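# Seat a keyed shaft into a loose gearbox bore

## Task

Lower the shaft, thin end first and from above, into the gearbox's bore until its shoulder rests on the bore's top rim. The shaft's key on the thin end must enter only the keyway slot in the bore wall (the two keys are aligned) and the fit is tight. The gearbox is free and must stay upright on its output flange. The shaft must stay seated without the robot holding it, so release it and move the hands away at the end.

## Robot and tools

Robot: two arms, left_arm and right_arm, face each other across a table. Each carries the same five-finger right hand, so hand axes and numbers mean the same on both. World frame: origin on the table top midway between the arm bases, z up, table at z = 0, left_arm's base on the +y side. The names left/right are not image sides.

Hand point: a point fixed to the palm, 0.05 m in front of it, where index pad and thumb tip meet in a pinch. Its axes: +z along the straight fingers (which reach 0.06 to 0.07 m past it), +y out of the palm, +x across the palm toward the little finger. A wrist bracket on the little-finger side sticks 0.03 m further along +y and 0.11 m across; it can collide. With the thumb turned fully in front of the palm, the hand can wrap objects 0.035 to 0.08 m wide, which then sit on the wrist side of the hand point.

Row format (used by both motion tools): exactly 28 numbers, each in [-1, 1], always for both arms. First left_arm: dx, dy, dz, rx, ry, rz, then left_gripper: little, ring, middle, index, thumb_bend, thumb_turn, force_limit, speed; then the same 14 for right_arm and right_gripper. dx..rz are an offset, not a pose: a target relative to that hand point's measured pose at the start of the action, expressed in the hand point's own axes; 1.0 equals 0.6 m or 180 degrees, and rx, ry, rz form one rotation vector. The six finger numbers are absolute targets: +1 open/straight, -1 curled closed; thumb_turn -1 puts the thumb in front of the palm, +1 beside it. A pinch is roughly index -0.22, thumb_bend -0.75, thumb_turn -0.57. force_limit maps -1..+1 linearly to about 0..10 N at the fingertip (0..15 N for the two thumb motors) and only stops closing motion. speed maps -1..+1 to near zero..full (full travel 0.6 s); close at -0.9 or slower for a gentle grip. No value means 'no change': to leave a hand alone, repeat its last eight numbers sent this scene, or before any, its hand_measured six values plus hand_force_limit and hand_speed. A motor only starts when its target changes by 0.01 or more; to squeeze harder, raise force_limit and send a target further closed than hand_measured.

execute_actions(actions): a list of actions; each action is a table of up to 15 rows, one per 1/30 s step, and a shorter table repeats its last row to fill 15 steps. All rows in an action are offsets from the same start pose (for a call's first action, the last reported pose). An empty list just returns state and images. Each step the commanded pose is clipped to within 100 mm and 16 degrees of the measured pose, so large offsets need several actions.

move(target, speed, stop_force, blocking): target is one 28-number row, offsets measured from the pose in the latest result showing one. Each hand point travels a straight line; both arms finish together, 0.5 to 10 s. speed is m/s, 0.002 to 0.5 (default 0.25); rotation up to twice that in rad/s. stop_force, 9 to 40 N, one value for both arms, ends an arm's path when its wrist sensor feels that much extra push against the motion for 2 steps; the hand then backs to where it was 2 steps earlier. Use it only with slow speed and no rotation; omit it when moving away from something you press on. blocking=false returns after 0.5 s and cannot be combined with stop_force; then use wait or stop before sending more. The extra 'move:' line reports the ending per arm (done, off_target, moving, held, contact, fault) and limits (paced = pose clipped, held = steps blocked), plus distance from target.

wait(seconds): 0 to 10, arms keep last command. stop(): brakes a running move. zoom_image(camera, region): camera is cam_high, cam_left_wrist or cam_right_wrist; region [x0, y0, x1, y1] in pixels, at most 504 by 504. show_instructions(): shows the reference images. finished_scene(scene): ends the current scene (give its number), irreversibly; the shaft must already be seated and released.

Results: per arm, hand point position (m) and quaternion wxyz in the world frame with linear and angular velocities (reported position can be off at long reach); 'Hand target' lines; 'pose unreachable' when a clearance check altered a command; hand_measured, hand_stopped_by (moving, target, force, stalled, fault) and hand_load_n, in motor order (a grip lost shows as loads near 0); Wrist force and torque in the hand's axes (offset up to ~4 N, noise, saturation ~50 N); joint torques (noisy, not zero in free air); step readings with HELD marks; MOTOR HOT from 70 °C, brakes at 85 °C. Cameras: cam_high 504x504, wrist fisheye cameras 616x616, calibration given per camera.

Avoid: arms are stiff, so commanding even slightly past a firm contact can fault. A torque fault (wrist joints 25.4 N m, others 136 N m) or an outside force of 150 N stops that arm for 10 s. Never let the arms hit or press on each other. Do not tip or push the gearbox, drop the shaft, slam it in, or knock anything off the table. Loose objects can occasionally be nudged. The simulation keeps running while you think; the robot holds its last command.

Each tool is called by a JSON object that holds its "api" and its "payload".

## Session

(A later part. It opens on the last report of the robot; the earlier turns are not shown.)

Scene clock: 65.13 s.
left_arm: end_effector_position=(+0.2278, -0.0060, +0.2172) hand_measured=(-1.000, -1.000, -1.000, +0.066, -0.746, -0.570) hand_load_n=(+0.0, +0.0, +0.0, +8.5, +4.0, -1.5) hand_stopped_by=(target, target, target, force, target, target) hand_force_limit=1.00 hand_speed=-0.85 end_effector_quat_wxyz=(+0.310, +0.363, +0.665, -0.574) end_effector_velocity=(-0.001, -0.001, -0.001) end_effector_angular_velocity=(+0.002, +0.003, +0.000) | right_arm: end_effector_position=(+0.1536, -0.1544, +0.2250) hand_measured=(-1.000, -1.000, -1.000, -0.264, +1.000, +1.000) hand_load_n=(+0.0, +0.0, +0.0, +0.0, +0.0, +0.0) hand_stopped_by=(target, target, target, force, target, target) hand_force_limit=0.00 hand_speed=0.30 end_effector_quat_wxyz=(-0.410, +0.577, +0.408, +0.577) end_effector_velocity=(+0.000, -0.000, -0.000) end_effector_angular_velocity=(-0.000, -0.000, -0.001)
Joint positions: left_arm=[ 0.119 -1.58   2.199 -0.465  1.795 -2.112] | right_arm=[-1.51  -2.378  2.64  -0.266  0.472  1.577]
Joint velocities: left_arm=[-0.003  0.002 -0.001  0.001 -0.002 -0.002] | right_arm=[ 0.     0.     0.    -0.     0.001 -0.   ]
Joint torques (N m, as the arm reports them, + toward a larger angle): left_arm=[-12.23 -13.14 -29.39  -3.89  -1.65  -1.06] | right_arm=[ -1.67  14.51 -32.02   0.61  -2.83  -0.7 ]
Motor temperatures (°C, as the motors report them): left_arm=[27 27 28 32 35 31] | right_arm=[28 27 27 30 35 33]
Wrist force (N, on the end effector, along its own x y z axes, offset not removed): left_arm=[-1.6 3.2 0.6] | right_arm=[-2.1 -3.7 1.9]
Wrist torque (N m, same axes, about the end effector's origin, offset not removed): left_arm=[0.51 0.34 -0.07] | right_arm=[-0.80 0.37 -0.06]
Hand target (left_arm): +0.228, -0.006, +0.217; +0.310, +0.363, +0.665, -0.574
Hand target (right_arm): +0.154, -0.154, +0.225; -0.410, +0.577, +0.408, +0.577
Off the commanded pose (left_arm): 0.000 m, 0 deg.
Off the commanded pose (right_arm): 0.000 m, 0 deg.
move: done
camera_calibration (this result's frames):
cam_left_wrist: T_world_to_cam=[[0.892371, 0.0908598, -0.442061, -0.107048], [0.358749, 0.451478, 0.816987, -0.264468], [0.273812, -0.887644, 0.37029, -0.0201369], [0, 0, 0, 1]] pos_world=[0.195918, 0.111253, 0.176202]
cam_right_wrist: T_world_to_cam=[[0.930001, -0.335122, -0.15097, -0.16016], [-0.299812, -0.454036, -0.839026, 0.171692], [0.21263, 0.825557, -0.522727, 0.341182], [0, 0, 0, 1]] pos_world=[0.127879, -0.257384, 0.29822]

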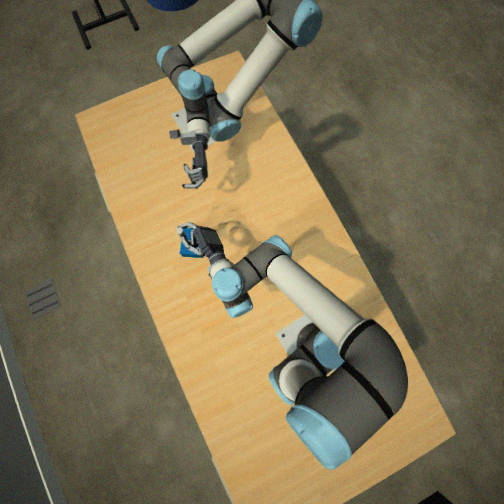

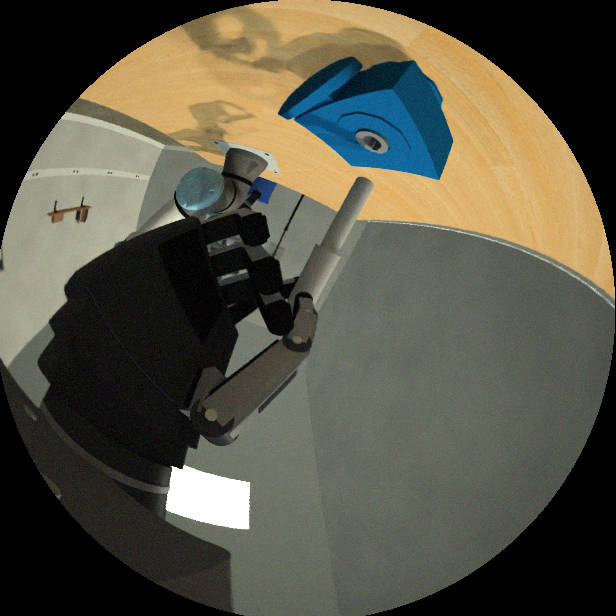

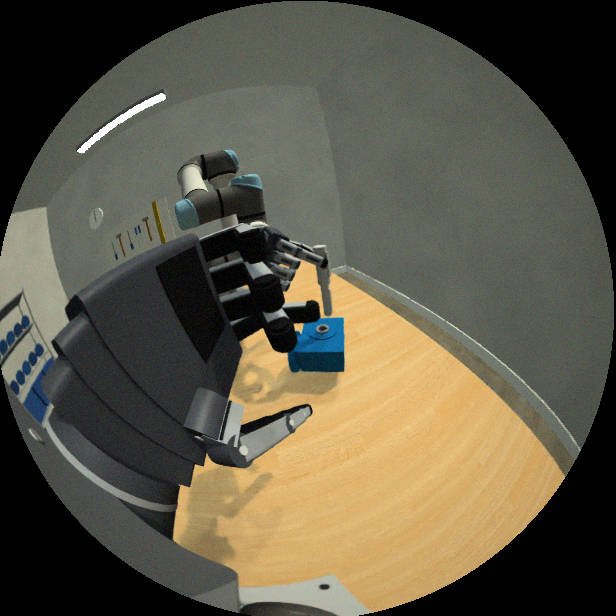

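{"api": "move", "payload": {"target": [0.0375,0.003,0.0046,0,0,0,-1,-1,-1,-0.55,-0.75,-0.57,1,-0.85,0,0,0,0,0,0,-1,-1,-1,-1,1,1,0,0.3], "speed": 0.03}}

{"api": "zoom_image", "payload": {"camera": "cam_right_wrist", "region": [270,230,380,350]}}

{"api": "zoom_image", "payload": {"camera": "cam_left_wrist", "region": [290,130,430,310]}}

Scene clock: 66.40 s.
left_arm: end_effector_position=(+0.2171, -0.0056, +0.1973) hand_measured=(-1.000, -1.000, -1.000, +0.066, -0.746, -0.570) hand_load_n=(+0.0, +0.0, +0.0, +8.5, +4.0, -1.5) hand_stopped_by=(target, target, target, force, target, target) hand_force_limit=1.00 hand_speed=-0.85 end_effector_quat_wxyz=(+0.310, +0.363, +0.665, -0.574) end_effector_velocity=(-0.001, -0.000, -0.002) end_effector_angular_velocity=(-0.000, +0.000, +0.000) | right_arm: end_effector_position=(+0.1536, -0.1544, +0.2250) hand_measured=(-1.000, -1.000, -1.000, -0.264, +1.000, +1.000) hand_load_n=(+0.0, +0.0, +0.0, +0.0, +0.0, +0.0) hand_stopped_by=(target, target, target, force, target, target) hand_force_limit=0.00 hand_speed=0.30 end_effector_quat_wxyz=(-0.410, +0.577, +0.408, +0.577) end_effector_velocity=(-0.000, +0.000, +0.000) end_effector_angular_velocity=(-0.000, +0.000, +0.002)
Joint positions: left_arm=[ 0.084 -1.562  2.244 -0.53   1.76  -2.118] | right_arm=[-1.51  -2.378  2.64  -0.266  0.472  1.577]
Joint velocities: left_arm=[-0.002  0.004  0.003 -0.006 -0.003 -0.001] | right_arm=[-0.     0.    -0.     0.001 -0.002 -0.   ]
Joint torques (N m, as the arm reports them, + toward a larger angle): left_arm=[-12.36 -13.11  -9.99  -4.03  -1.71  -1.12] | right_arm=[ -1.73  14.04 -31.79   0.57  -2.79  -0.86]
Motor temperatures (°C, as the motors report them): left_arm=[27 27 28 32 35 31] | right_arm=[28 27 27 30 35 33]
Wrist force (N, on the end effector, along its own x y z axes, offset not removed): left_arm=[-2.8 3.8 0.9] | right_arm=[-1.6 1.8 0.9]
Wrist torque (N m, same axes, about the end effector's origin, offset not removed): left_arm=[0.39 0.47 -0.29] | right_arm=[0.33 0.40 0.24]
Hand target (left_arm): +0.217, -0.006, +0.197; +0.310, +0.363, +0.665, -0.574
Hand target (right_arm): +0.154, -0.154, +0.225; -0.410, +0.577, +0.408, +0.577
Off the commanded pose (left_arm): 0.000 m, 0 deg.
Off the commanded pose (right_arm): 0.000 m, 0 deg.
move: done
camera_calibration (this result's frames):
cam_left_wrist: T_world_to_cam=[[0.892336, 0.0908439, -0.442136, -0.106349], [0.358827, 0.451464, 0.816959, -0.244506], [0.273824, -0.887653, 0.370261, -0.00954396], [0, 0, 0, 1]] pos_world=[0.185248, 0.111575, 0.156264]
cam_right_wrist: T_world_to_cam=[[0.930001, -0.335122, -0.15097, -0.16016], [-0.299812, -0.454036, -0.839026, 0.171692], [0.21263, 0.825557, -0.522727, 0.341182], [0, 0, 0, 1]] pos_world=[0.127879, -0.257384, 0.29822]

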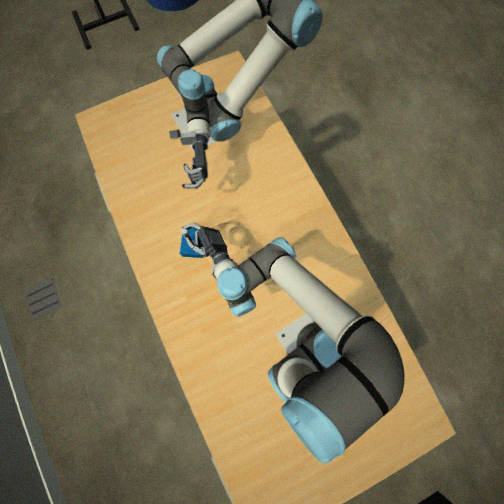

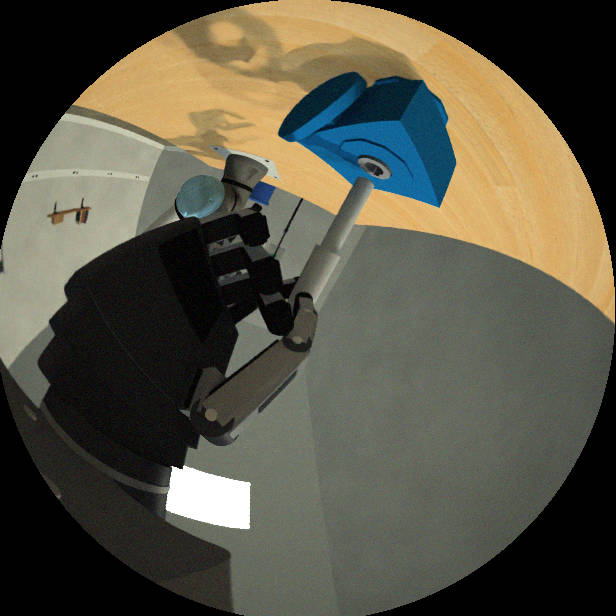

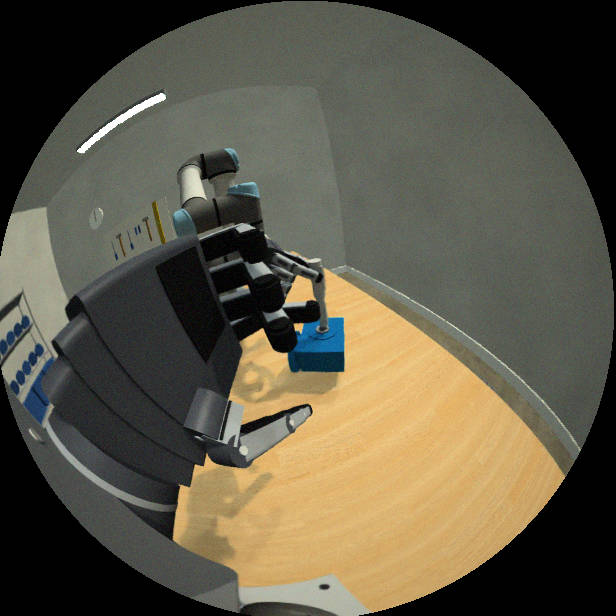

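Region (270, 230, 380, 350) of cam_right_wrist's 616x616 image, scaled by 4.200, with more detail than that image has; it fills the left 462 columns of this view, and the rest is white.

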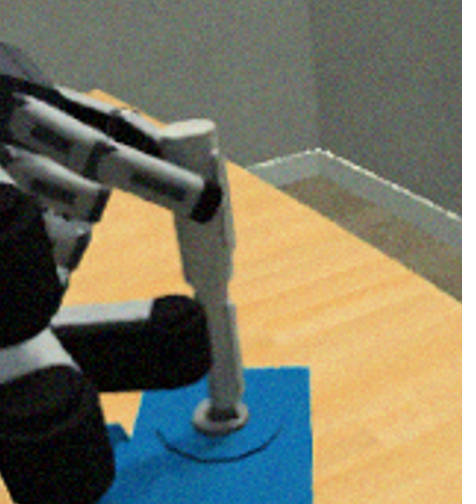

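Region (290, 130, 430, 310) of cam_left_wrist's 616x616 image, scaled by 2.800, with more detail than that image has.

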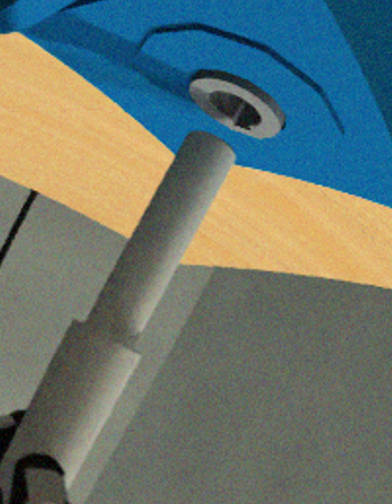

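{"api": "move", "payload": {"target": [0.0067,0.0045,-0.008,0.0033,-0.0042,-0.0026,-1,-1,-1,-0.55,-0.75,-0.57,1,-0.85,0,0,0,0,0,0,-1,-1,-1,-1,1,1,0,0.3], "speed": 0.02}}

{"api": "zoom_image", "payload": {"camera": "cam_right_wrist", "region": [295,290,355,350]}}

{"api": "zoom_image", "payload": {"camera": "cam_left_wrist", "region": [330,140,410,220]}}

Scene clock: 67.57 s.
left_arm: end_effector_position=(+0.2172, -0.0003, +0.1933) hand_measured=(-1.000, -1.000, -1.000, +0.066, -0.746, -0.570) hand_load_n=(+0.0, +0.0, +0.0, +8.5, +4.0, -1.5) hand_stopped_by=(target, target, target, force, target, target) hand_force_limit=1.00 hand_speed=-0.85 end_effector_quat_wxyz=(+0.310, +0.359, +0.662, -0.581) end_effector_velocity=(-0.000, +0.002, -0.002) end_effector_angular_velocity=(-0.002, +0.003, -0.000) | right_arm: end_effector_position=(+0.1536, -0.1544, +0.2250) hand_measured=(-1.000, -1.000, -1.000, -0.264, +1.000, +1.000) hand_load_n=(+0.0, +0.0, +0.0, +0.0, +0.0, +0.0) hand_stopped_by=(target, target, target, force, target, target) hand_force_limit=0.00 hand_speed=0.30 end_effector_quat_wxyz=(-0.410, +0.577, +0.408, +0.577) end_effector_velocity=(-0.000, +0.000, +0.000) end_effector_angular_velocity=(+0.000, +0.000, +0.000)
Joint positions: left_arm=[ 0.09  -1.563  2.27  -0.57   1.768 -2.128] | right_arm=[-1.51  -2.378  2.64  -0.266  0.472  1.577]
Joint velocities: left_arm=[ 0.001  0.001  0.007 -0.01   0.002 -0.003] | right_arm=[ 0. -0. -0.  0.  0.  0.]
Joint torques (N m, as the arm reports them, + toward a larger angle): left_arm=[ 14.34 -25.77  -9.54  -3.95   1.53  -1.23] | right_arm=[ -1.9   14.07 -31.88   0.61  -2.88  -0.77]
Motor temperatures (°C, as the motors report them): left_arm=[27 27 28 32 35 31] | right_arm=[28 27 27 30 35 33]
Wrist force (N, on the end effector, along its own x y z axes, offset not removed): left_arm=[-1.3 4.5 2.0] | right_arm=[-1.5 -3.2 1.9]
Wrist torque (N m, same axes, about the end effector's origin, offset not removed): left_arm=[0.39 0.27 -0.12] | right_arm=[-0.69 0.37 0.09]
Hand target (left_arm): +0.217, -0.000, +0.193; +0.310, +0.358, +0.662, -0.581
Hand target (right_arm): +0.154, -0.154, +0.225; -0.410, +0.577, +0.408, +0.577
Off the commanded pose (left_arm): 0.000 m, 0 deg.
Off the commanded pose (right_arm): 0.000 m, 0 deg.
move: done
camera_calibration (this result's frames):
cam_left_wrist: T_world_to_cam=[[0.888697, 0.083311, -0.450863, -0.106204], [0.365621, 0.464588, 0.806523, -0.24317], [0.276658, -0.881599, 0.382417, -0.00629275], [0, 0, 0, 1]] pos_world=[0.185033, 0.116274, 0.150645]
cam_right_wrist: T_world_to_cam=[[0.930001, -0.335122, -0.15097, -0.16016], [-0.299812, -0.454036, -0.839026, 0.171692], [0.21263, 0.825557, -0.522727, 0.341182], [0, 0, 0, 1]] pos_world=[0.127879, -0.257384, 0.29822]

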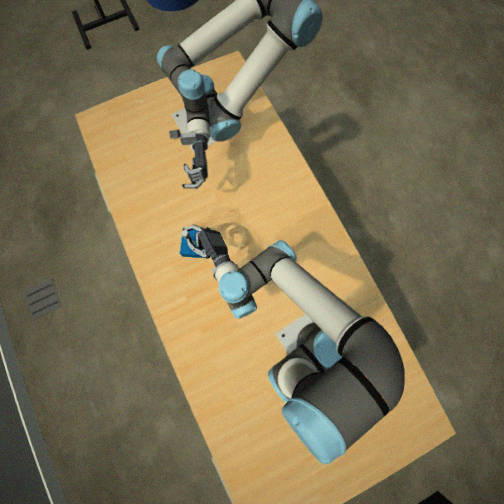

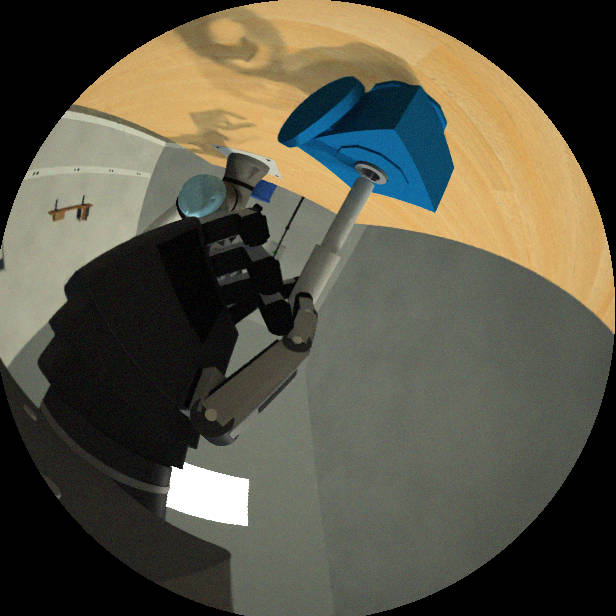

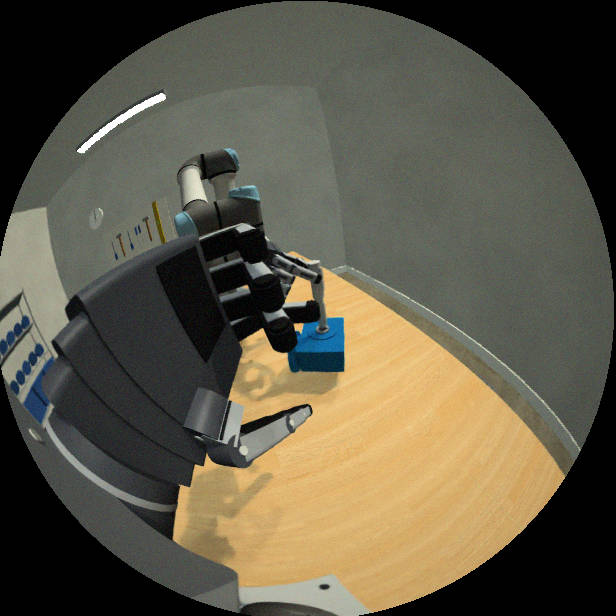

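Region (295, 290, 355, 350) of cam_right_wrist's 616x616 image, scaled by 8.400, with more detail than that image has.

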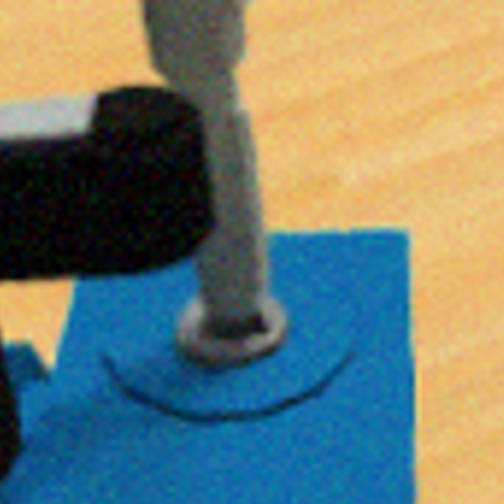

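Region (330, 140, 410, 220) of cam_left_wrist's 616x616 image, scaled by 6.300, with more detail than that image has.

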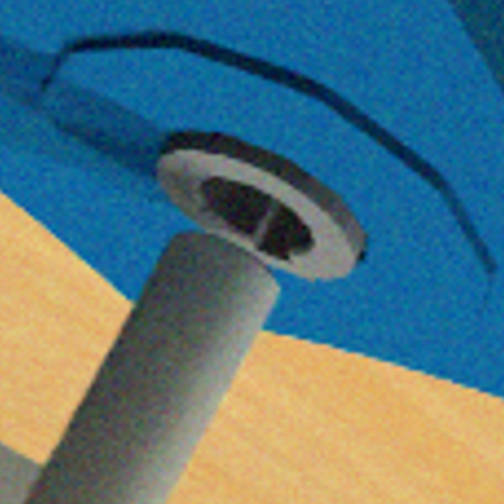

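{"api": "move", "payload": {"target": [0.0092,0.007,0.0015,0,0,0,-1,-1,-1,-0.55,-0.75,-0.57,1,-0.85,0,0,0,0,0,0,-1,-1,-1,-1,1,1,0,0.3], "speed": 0.006, "stop_force": 9}}

{"api": "zoom_image", "payload": {"camera": "cam_right_wrist", "region": [295,290,355,350]}}

{"api": "zoom_image", "payload": {"camera": "cam_left_wrist", "region": [330,140,410,220]}}

Scene clock: 69.10 s.
left_arm: end_effector_position=(+0.2176, -0.0002, +0.1865) hand_measured=(-1.000, -1.000, -1.000, +0.066, -0.746, -0.570) hand_load_n=(+0.0, +0.0, +0.0, +9.0, +3.0, +0.0) hand_stopped_by=(target, target, target, force, target, target) hand_force_limit=1.00 hand_speed=-0.85 end_effector_quat_wxyz=(+0.310, +0.359, +0.662, -0.581) end_effector_velocity=(-0.000, +0.000, -0.002) end_effector_angular_velocity=(+0.002, +0.000, -0.001) | right_arm: end_effector_position=(+0.1536, -0.1544, +0.2250) hand_measured=(-1.000, -1.000, -1.000, -0.264, +1.000, +1.000) hand_load_n=(+0.0, +0.0, +0.0, +0.0, +0.0, +0.0) hand_stopped_by=(target, target, target, force, target, target) hand_force_limit=0.00 hand_speed=0.30 end_effector_quat_wxyz=(-0.410, +0.577, +0.408, +0.577) end_effector_velocity=(-0.000, +0.000, -0.000) end_effector_angular_velocity=(-0.000, +0.001, +0.000)
Joint positions: left_arm=[ 0.092 -1.549  2.279 -0.594  1.769 -2.128] | right_arm=[-1.51  -2.378  2.64  -0.266  0.472  1.577]
Joint velocities: left_arm=[-0.001  0.003  0.001 -0.002  0.001  0.   ] | right_arm=[ 0.     0.     0.001  0.    -0.    -0.   ]
Joint torques (N m, as the arm reports them, + toward a larger angle): left_arm=[14.39 -8.35 -4.9  -1.98  1.49  1.5 ] | right_arm=[ -1.79  14.02 -31.86   0.53  -2.79  -0.81]
Motor temperatures (°C, as the motors report them): left_arm=[27 27 28 32 35 31] | right_arm=[28 27 27 30 35 33]
Wrist force (N, on the end effector, along its own x y z axes, offset not removed): left_arm=[-7.3 -6.7 -1.7] | right_arm=[-3.6 0.1 0.3]
Wrist torque (N m, same axes, about the end effector's origin, offset not removed): left_arm=[-0.27 0.36 -0.25] | right_arm=[0.08 0.76 -0.07]
Hand target (left_arm): +0.218, -0.000, +0.186; +0.310, +0.359, +0.662, -0.581
Hand target (right_arm): +0.154, -0.154, +0.225; -0.410, +0.577, +0.408, +0.577
Off the commanded pose (left_arm): 0.000 m, 0 deg.
Off the commanded pose (right_arm): 0.000 m, 0 deg.
move: done
camera_calibration (this result's frames):
cam_left_wrist: T_world_to_cam=[[0.888726, 0.0832342, -0.450819, -0.109721], [0.365575, 0.464705, 0.806477, -0.237799], [0.276624, -0.881545, 0.382567, -0.00381102], [0, 0, 0, 1]] pos_world=[0.1855, 0.11628, 0.143773]
cam_right_wrist: T_world_to_cam=[[0.930001, -0.335122, -0.15097, -0.16016], [-0.299811, -0.454036, -0.839026, 0.171692], [0.21263, 0.825557, -0.522727, 0.341182], [0, 0, 0, 1]] pos_world=[0.127879, -0.257384, 0.29822]

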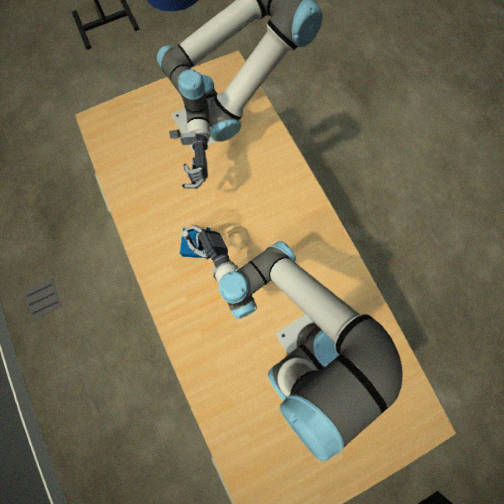

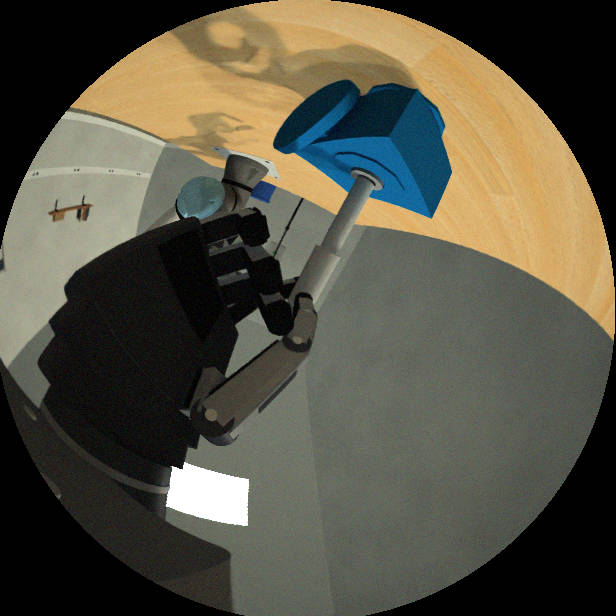

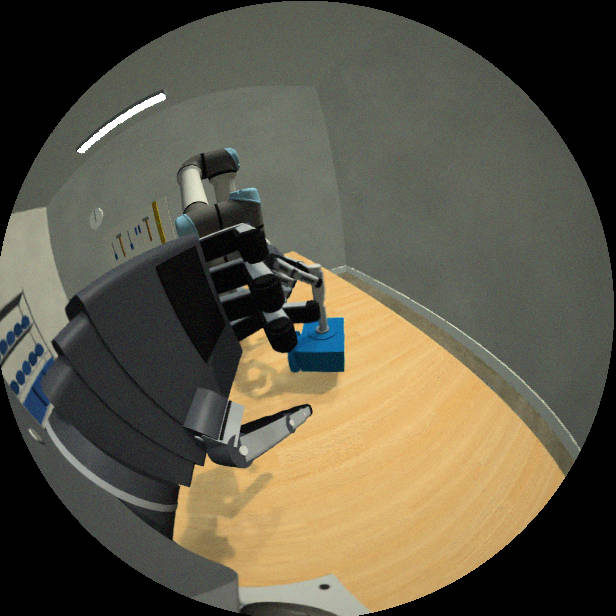

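Region (295, 290, 355, 350) of cam_right_wrist's 616x616 image, scaled by 8.400, with more detail than that image has.

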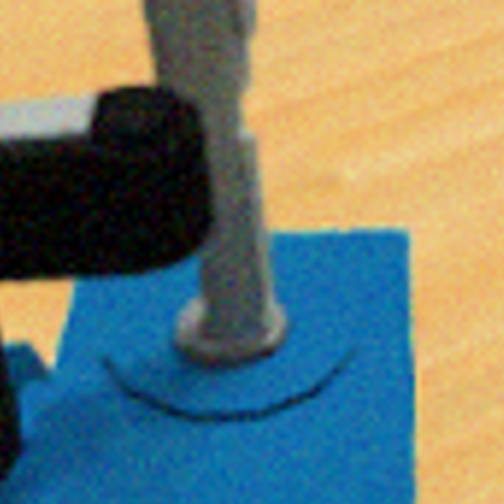

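Region (330, 140, 410, 220) of cam_left_wrist's 616x616 image, scaled by 6.300, with more detail than that image has.

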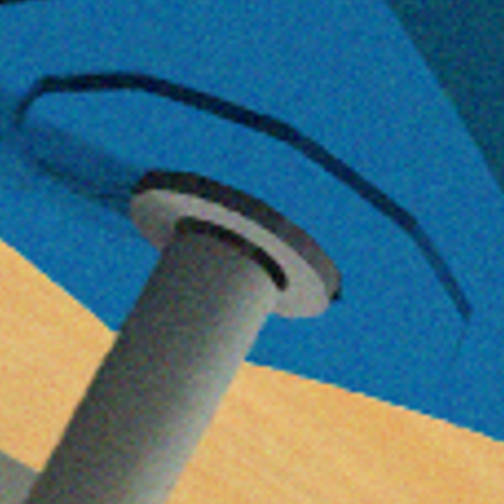

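{"api": "move", "payload": {"target": [-0.0014,-0.0008,-0.0027,0,0,0,-1,-1,-1,-0.55,-0.75,-0.57,1,-0.85,0,0,0,0,0,0,-1,-1,-1,-1,1,1,0,0.3], "speed": 0.004}}

{"api": "move", "payload": {"target": [0.0166,0.011,0.0026,0,0,0,-1,-1,-1,-0.55,-0.75,-0.57,1,-0.85,0,0,0,0,0,0,-1,-1,-1,-1,1,1,0,0.3], "speed": 0.003, "stop_force": 9}}

{"api": "zoom_image", "payload": {"camera": "cam_right_wrist", "region": [295,290,355,350]}}

{"api": "zoom_image", "payload": {"camera": "cam_left_wrist", "region": [330,140,410,220]}}

Scene clock: 70.03 s.
left_arm: end_effector_position=(+0.2177, +0.0012, +0.1876) hand_measured=(-1.000, -1.000, -1.000, +0.066, -0.748, -0.570) hand_load_n=(+0.0, +0.0, +0.0, +8.5, +3.5, -1.0) hand_stopped_by=(target, target, target, force, target, target) hand_force_limit=1.00 hand_speed=-0.85 end_effector_quat_wxyz=(+0.310, +0.359, +0.662, -0.581) end_effector_velocity=(+0.000, -0.000, +0.002) end_effector_angular_velocity=(-0.003, -0.002, +0.000) | right_arm: end_effector_position=(+0.1536, -0.1544, +0.2250) hand_measured=(-1.000, -1.000, -1.000, -0.264, +1.000, +1.000) hand_load_n=(+0.0, +0.0, +0.0, +0.0, +0.0, +0.0) hand_stopped_by=(target, target, target, force, target, target) hand_force_limit=0.00 hand_speed=0.30 end_effector_quat_wxyz=(-0.410, +0.577, +0.408, +0.577) end_effector_velocity=(+0.000, -0.000, -0.000) end_effector_angular_velocity=(+0.000, -0.000, -0.002)
Joint positions: left_arm=[ 0.093 -1.554  2.28  -0.59   1.77  -2.128] | right_arm=[-1.51  -2.378  2.64  -0.266  0.472  1.577]
Joint velocities: left_arm=[ 0.    -0.002 -0.001  0.    -0.     0.001] | right_arm=[ 0.    -0.     0.    -0.     0.002  0.   ]
Joint torques (N m, as the arm reports them, + toward a larger angle): left_arm=[ 13.8  -25.89  -9.85   0.14   1.48   2.13] | right_arm=[ -1.52  13.99 -31.59   0.55  -2.9   -0.94]
Motor temperatures (°C, as the motors report them): left_arm=[27 27 28 32 35 31] | right_arm=[28 27 27 30 35 33]
Wrist force (N, on the end effector, along its own x y z axes, offset not removed): left_arm=[-0.4 0.5 4.8] | right_arm=[-0.4 -1.8 -0.4]
Wrist torque (N m, same axes, about the end effector's origin, offset not removed): left_arm=[-0.29 0.13 -0.24] | right_arm=[-0.36 0.28 0.02]
Hand target (left_arm): +0.218, +0.001, +0.188; +0.310, +0.359, +0.662, -0.581
Hand target (right_arm): +0.154, -0.154, +0.225; -0.410, +0.577, +0.408, +0.577
Off the commanded pose (left_arm): 0.000 m, 0 deg.
Off the commanded pose (right_arm): 0.000 m, 0 deg.
move: done
camera_calibration (this result's frames):
cam_left_wrist: T_world_to_cam=[[0.888727, 0.0832374, -0.450818, -0.109388], [0.365573, 0.464701, 0.80648, -0.239421], [0.276625, -0.881547, 0.382562, -0.00299213], [0, 0, 0, 1]] pos_world=[0.185569, 0.117726, 0.144919]
cam_right_wrist: T_world_to_cam=[[0.930001, -0.335122, -0.15097, -0.16016], [-0.299812, -0.454036, -0.839026, 0.171692], [0.21263, 0.825557, -0.522728, 0.341182], [0, 0, 0, 1]] pos_world=[0.127879, -0.257384, 0.29822]

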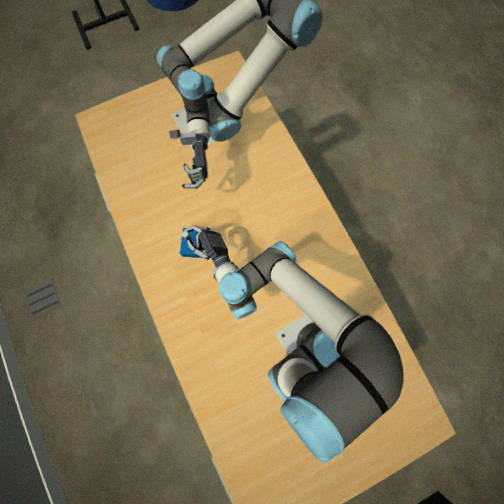

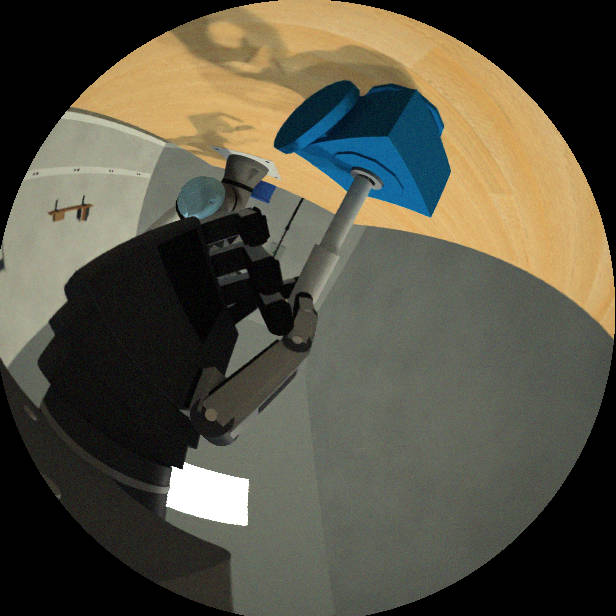

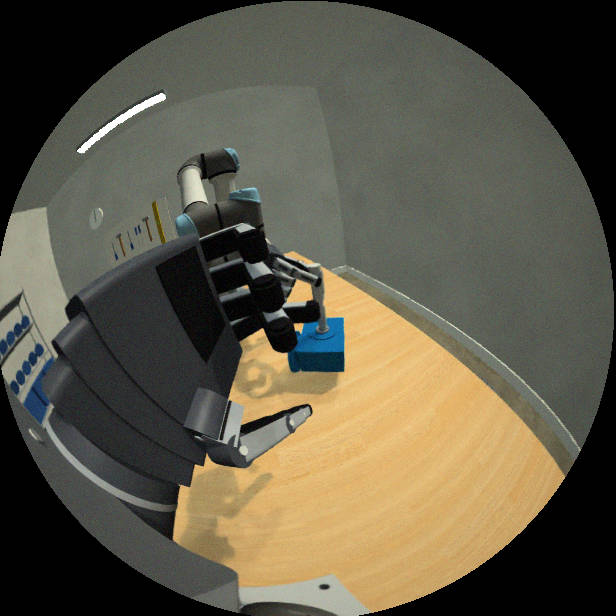

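Scene clock: 70.93 s.
left_arm: end_effector_position=(+0.2177, +0.0012, +0.1859) hand_measured=(-1.000, -1.000, -1.000, +0.066, -0.748, -0.570) hand_load_n=(+0.0, +0.0, +0.0, +9.0, +2.5, +1.0) hand_stopped_by=(target, target, target, force, target, target) hand_force_limit=1.00 hand_speed=-0.85 end_effector_quat_wxyz=(+0.310, +0.359, +0.662, -0.581) end_effector_velocity=(+0.000, -0.000, +0.002) end_effector_angular_velocity=(-0.000, +0.000, +0.000) | right_arm: end_effector_position=(+0.1536, -0.1544, +0.2250) hand_measured=(-1.000, -1.000, -1.000, -0.264, +1.000, +1.000) hand_load_n=(+0.0, +0.0, +0.0, +0.0, +0.0, +0.0) hand_stopped_by=(target, target, target, force, target, target) hand_force_limit=0.00 hand_speed=0.30 end_effector_quat_wxyz=(-0.410, +0.577, +0.408, +0.577) end_effector_velocity=(-0.000, +0.000, +0.000) end_effector_angular_velocity=(+0.000, -0.001, +0.001)
Joint positions: left_arm=[ 0.093 -1.551  2.282 -0.595  1.77  -2.128] | right_arm=[-1.51  -2.378  2.64  -0.266  0.472  1.577]
Joint velocities: left_arm=[-0.    -0.002 -0.003  0.005 -0.001 -0.001] | right_arm=[ 0.    -0.    -0.    -0.001 -0.     0.   ]
Joint torques (N m, as the arm reports them, + toward a larger angle): left_arm=[ 13.43 -22.12 -23.73   1.98   1.48   1.23] | right_arm=[ -1.83  14.41 -31.98   0.59  -2.84  -0.85]
Motor temperatures (°C, as the motors report them): left_arm=[27 27 28 32 35 31] | right_arm=[28 27 27 30 35 33]
Wrist force (N, on the end effector, along its own x y z axes, offset not removed): left_arm=[-9.4 -5.1 -3.2] | right_arm=[-1.3 1.8 3.0]
Wrist torque (N m, same axes, about the end effector's origin, offset not removed): left_arm=[-0.17 0.53 -0.35] | right_arm=[0.18 0.37 0.11]
Hand target (left_arm): +0.218, +0.001, +0.186; +0.310, +0.359, +0.662, -0.581
Hand target (right_arm): +0.154, -0.154, +0.225; -0.410, +0.577, +0.408, +0.577
Off the commanded pose (left_arm): 0.010 m, 0 deg.
Off the commanded pose (right_arm): 0.000 m, 0 deg.
move: contact (left_arm)
camera_calibration (this result's frames):
cam_left_wrist: T_world_to_cam=[[0.888741, 0.0832375, -0.450789, -0.110154], [0.365551, 0.464689, 0.806496, -0.238083], [0.276608, -0.881553, 0.382561, -0.00230004], [0, 0, 0, 1]] pos_world=[0.185566, 0.117776, 0.143237]
cam_right_wrist: T_world_to_cam=[[0.930001, -0.335122, -0.15097, -0.16016], [-0.299812, -0.454036, -0.839026, 0.171692], [0.21263, 0.825557, -0.522727, 0.341182], [0, 0, 0, 1]] pos_world=[0.127879, -0.257384, 0.29822]

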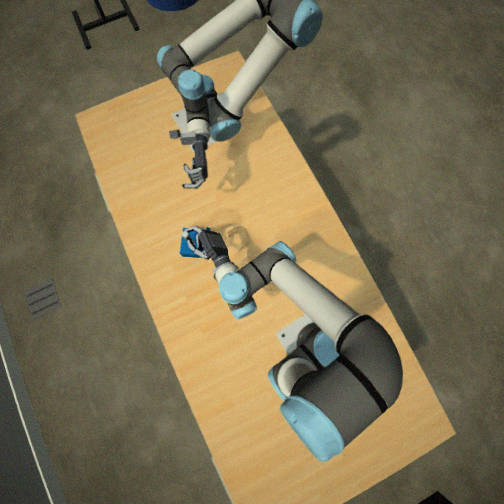

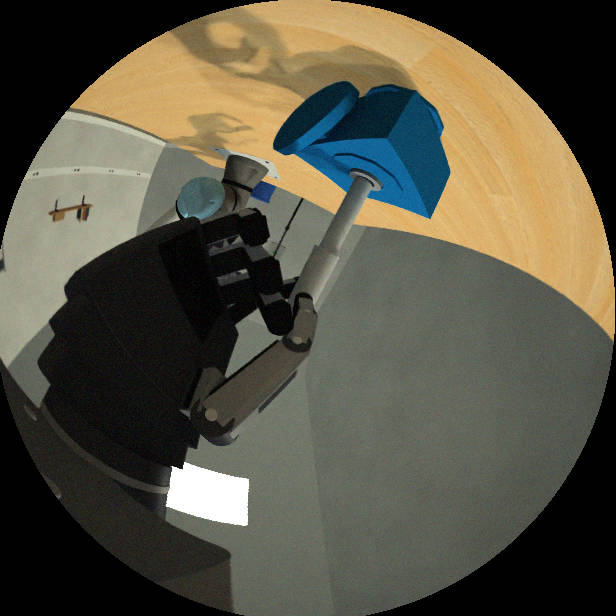

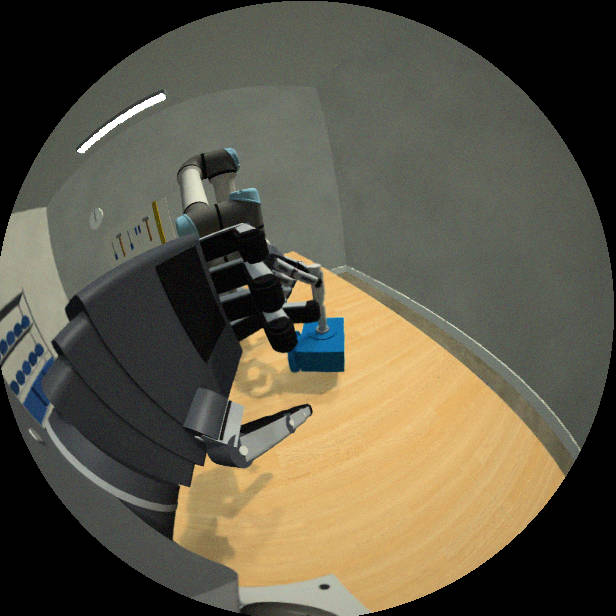

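Region (295, 290, 355, 350) of cam_right_wrist's 616x616 image, scaled by 8.400, with more detail than that image has.

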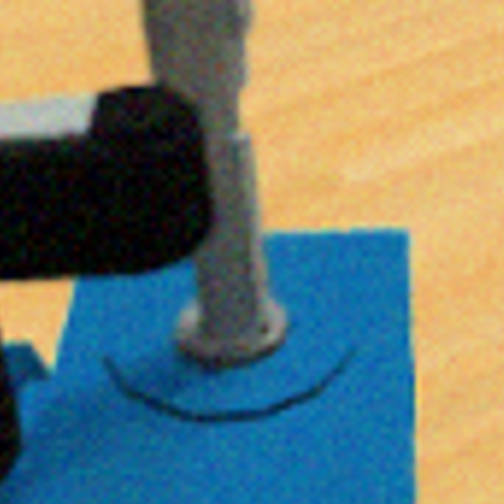

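Region (330, 140, 410, 220) of cam_left_wrist's 616x616 image, scaled by 6.300, with more detail than that image has.

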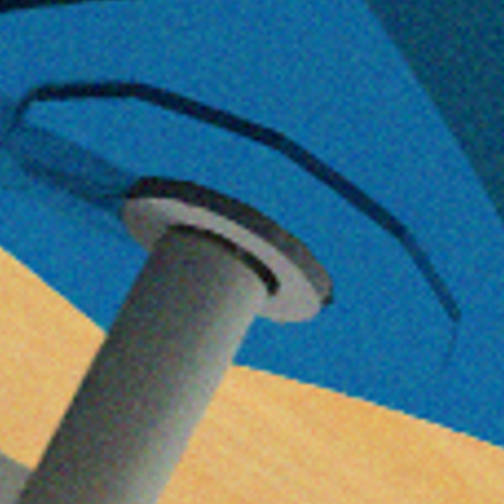

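Crescent now toward +x/+y. Shift +1.2 mm x, +0.8 mm y.

{"api": "move", "payload": {"target": [-0.0028,0.0006,-0.0016,0,0,0,-1,-1,-1,-0.55,-0.75,-0.57,1,-0.85,0,0,0,0,0,0,-1,-1,-1,-1,1,1,0,0.3], "speed": 0.004}}

{"api": "move", "payload": {"target": [0.0166,0.011,0.0026,0,0,0,-1,-1,-1,-0.55,-0.75,-0.57,1,-0.85,0,0,0,0,0,0,-1,-1,-1,-1,1,1,0,0.3], "speed": 0.003, "stop_force": 9}}

{"api": "zoom_image", "payload": {"camera": "cam_right_wrist", "region": [295,290,355,350]}}

{"api": "zoom_image", "payload": {"camera": "cam_left_wrist", "region": [330,140,410,220]}}

Scene clock: 71.80 s.
left_arm: end_effector_position=(+0.2189, +0.0020, +0.1872) hand_measured=(-1.000, -1.000, -1.000, +0.066, -0.748, -0.570) hand_load_n=(+0.0, +0.0, +0.0, +8.5, +3.5, -1.0) hand_stopped_by=(target, target, target, force, target, target) hand_force_limit=1.00 hand_speed=-0.85 end_effector_quat_wxyz=(+0.310, +0.359, +0.662, -0.581) end_effector_velocity=(+0.000, +0.000, +0.001) end_effector_angular_velocity=(-0.001, -0.002, -0.000) | right_arm: end_effector_position=(+0.1536, -0.1544, +0.2250) hand_measured=(-1.000, -1.000, -1.000, -0.264, +1.000, +1.000) hand_load_n=(+0.0, +0.0, +0.0, +0.0, +0.0, +0.0) hand_stopped_by=(target, target, target, force, target, target) hand_force_limit=0.00 hand_speed=0.30 end_effector_quat_wxyz=(-0.410, +0.577, +0.408, +0.577) end_effector_velocity=(+0.000, -0.000, +0.000) end_effector_angular_velocity=(-0.000, -0.001, -0.001)
Joint positions: left_arm=[ 0.097 -1.553  2.28  -0.591  1.775 -2.127] | right_arm=[-1.51  -2.378  2.64  -0.266  0.472  1.577]
Joint velocities: left_arm=[ 0.002 -0.002 -0.     0.001  0.001  0.002] | right_arm=[-0.     0.     0.    -0.001  0.001 -0.   ]
Joint torques (N m, as the arm reports them, + toward a larger angle): left_arm=[ 13.81 -25.54 -27.93   0.23   1.57   2.09] | right_arm=[ -1.45  14.16 -32.03   0.58  -2.85  -0.81]
Motor temperatures (°C, as the motors report them): left_arm=[27 27 28 32 35 31] | right_arm=[28 27 27 30 35 33]
Wrist force (N, on the end effector, along its own x y z axes, offset not removed): left_arm=[-0.9 -1.2 1.1] | right_arm=[-1.8 1.2 2.4]
Wrist torque (N m, same axes, about the end effector's origin, offset not removed): left_arm=[-0.24 0.20 -0.31] | right_arm=[-0.04 0.46 0.18]
Hand target (left_arm): +0.219, +0.002, +0.187; +0.310, +0.359, +0.662, -0.581
Hand target (right_arm): +0.154, -0.154, +0.225; -0.410, +0.577, +0.408, +0.577
Off the commanded pose (left_arm): 0.000 m, 0 deg.
Off the commanded pose (right_arm): 0.000 m, 0 deg.
move: done
camera_calibration (this result's frames):
cam_left_wrist: T_world_to_cam=[[0.888746, 0.0832418, -0.450779, -0.110707], [0.365539, 0.464693, 0.8065, -0.239925], [0.276608, -0.881551, 0.382566, -0.0024564], [0, 0, 0, 1]] pos_world=[0.186771, 0.118541, 0.144535]
cam_right_wrist: T_world_to_cam=[[0.930001, -0.335122, -0.15097, -0.16016], [-0.299811, -0.454036, -0.839026, 0.171692], [0.21263, 0.825557, -0.522727, 0.341182], [0, 0, 0, 1]] pos_world=[0.127879, -0.257384, 0.29822]

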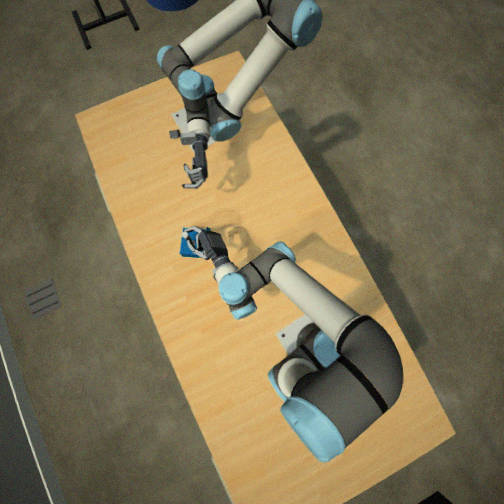

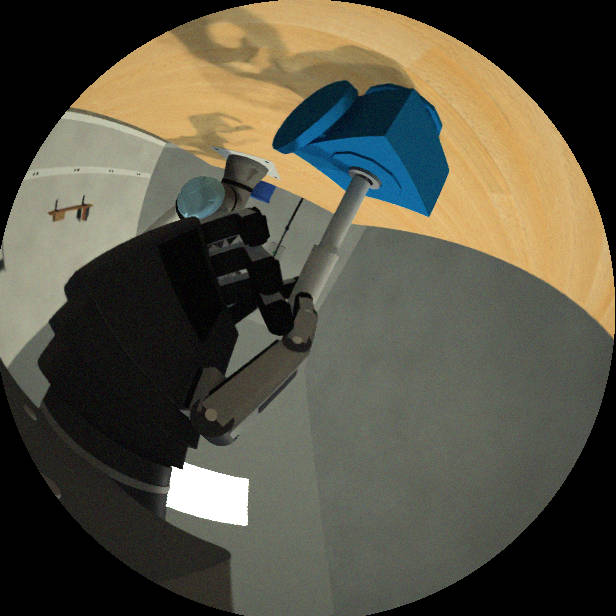

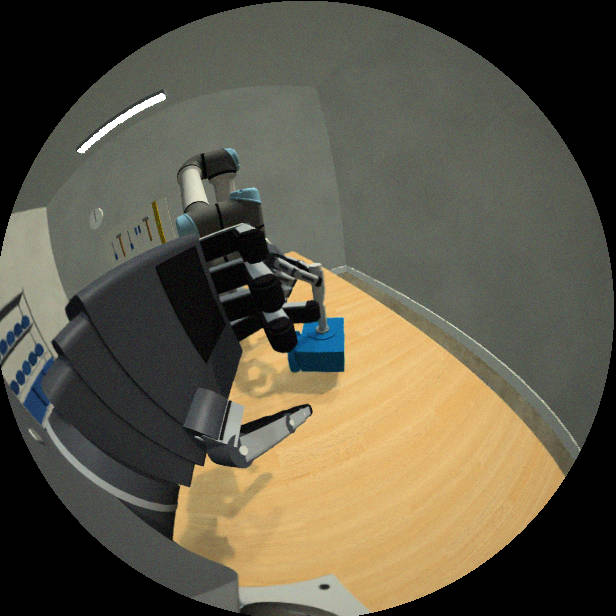

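Scene clock: 72.63 s.
left_arm: end_effector_position=(+0.2189, +0.0021, +0.1858) hand_measured=(-1.000, -1.000, -1.000, +0.066, -0.748, -0.570) hand_load_n=(+0.0, +0.0, +0.0, +9.0, +2.5, +1.0) hand_stopped_by=(target, target, target, force, target, target) hand_force_limit=1.00 hand_speed=-0.85 end_effector_quat_wxyz=(+0.310, +0.359, +0.662, -0.581) end_effector_velocity=(+0.000, -0.000, +0.002) end_effector_angular_velocity=(-0.001, -0.000, -0.000) | right_arm: end_effector_position=(+0.1536, -0.1544, +0.2250) hand_measured=(-1.000, -1.000, -1.000, -0.264, +1.000, +1.000) hand_load_n=(+0.0, +0.0, +0.0, +0.0, +0.0, +0.0) hand_stopped_by=(target, target, target, force, target, target) hand_force_limit=0.00 hand_speed=0.30 end_effector_quat_wxyz=(-0.410, +0.577, +0.408, +0.577) end_effector_velocity=(-0.000, +0.000, +0.000) end_effector_angular_velocity=(-0.000, +0.000, +0.000)
Joint positions: left_arm=[ 0.097 -1.55   2.282 -0.596  1.775 -2.127] | right_arm=[-1.51  -2.378  2.64  -0.266  0.472  1.577]
Joint velocities: left_arm=[ 0.    -0.003 -0.003  0.005  0.     0.   ] | right_arm=[-0.    -0.    -0.001  0.002 -0.001 -0.   ]
Joint torques (N m, as the arm reports them, + toward a larger angle): left_arm=[  8.64 -21.65 -23.59   1.97  -0.61   1.35] | right_arm=[ -1.5   14.18 -31.63   0.69  -2.85  -0.89]
Motor temperatures (°C, as the motors report them): left_arm=[27 27 28 32 35 31] | right_arm=[28 27 27 30 35 33]
Wrist force (N, on the end effector, along its own x y z axes, offset not removed): left_arm=[-5.4 -2.8 3.5] | right_arm=[-1.0 -1.5 1.0]
Wrist torque (N m, same axes, about the end effector's origin, offset not removed): left_arm=[-0.29 -0.06 -0.18] | right_arm=[-0.43 0.35 0.09]
Hand target (left_arm): +0.219, +0.002, +0.186; +0.310, +0.359, +0.662, -0.581
Hand target (right_arm): +0.154, -0.154, +0.225; -0.410, +0.577, +0.408, +0.577
Off the commanded pose (left_arm): 0.011 m, 0 deg.
Off the commanded pose (right_arm): 0.000 m, 0 deg.
move: contact (left_arm)
camera_calibration (this result's frames):
cam_left_wrist: T_world_to_cam=[[0.888762, 0.0832249, -0.450751, -0.111384], [0.365515, 0.46471, 0.806501, -0.238756], [0.27659, -0.881543, 0.382597, -0.00185433], [0, 0, 0, 1]] pos_world=[0.186776, 0.118588, 0.14306]
cam_right_wrist: T_world_to_cam=[[0.930001, -0.335122, -0.15097, -0.16016], [-0.299812, -0.454036, -0.839026, 0.171692], [0.21263, 0.825557, -0.522727, 0.341182], [0, 0, 0, 1]] pos_world=[0.127879, -0.257384, 0.29822]

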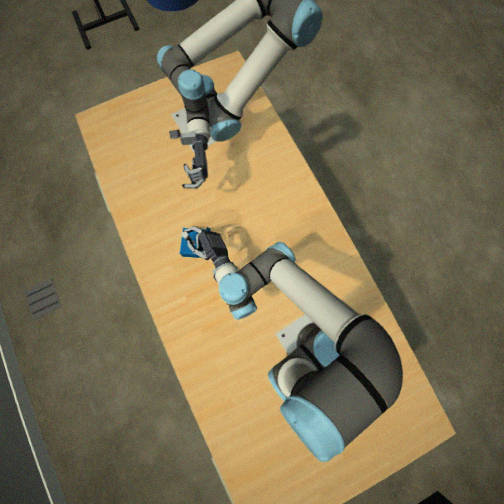

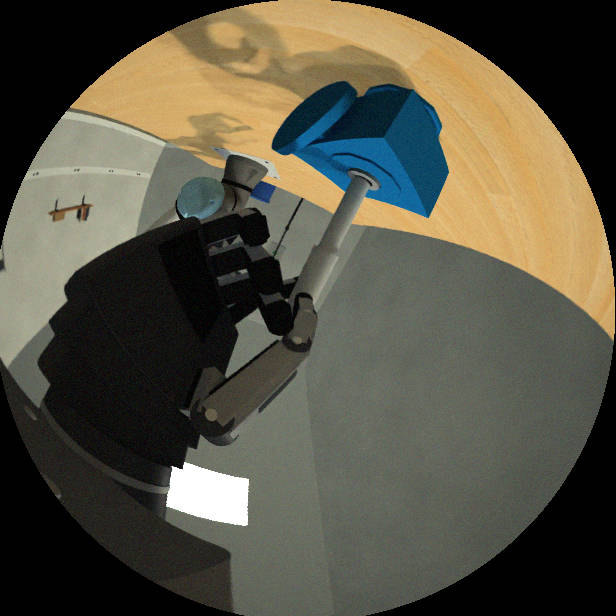

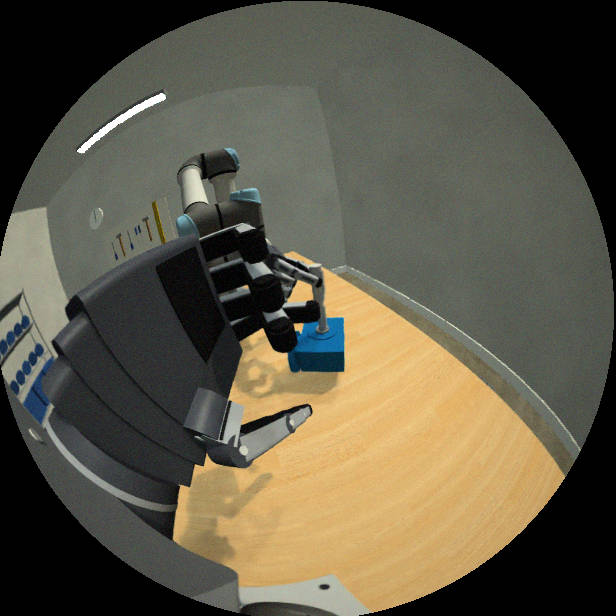

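Region (295, 290, 355, 350) of cam_right_wrist's 616x616 image, scaled by 8.400, with more detail than that image has.

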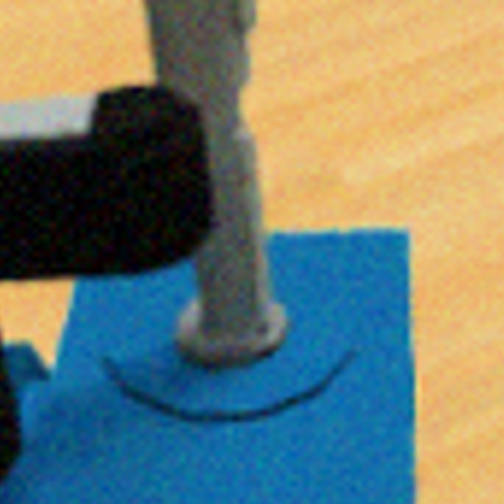

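Region (330, 140, 410, 220) of cam_left_wrist's 616x616 image, scaled by 6.300, with more detail than that image has.

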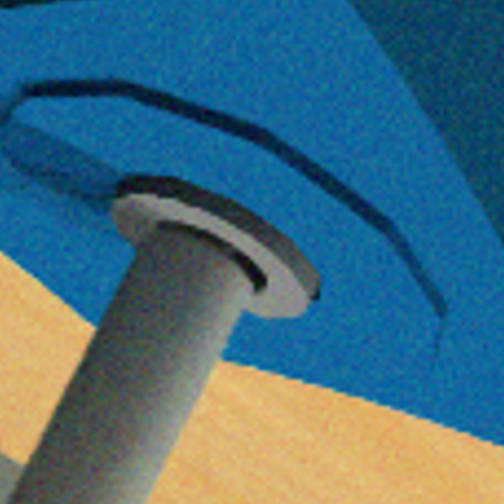

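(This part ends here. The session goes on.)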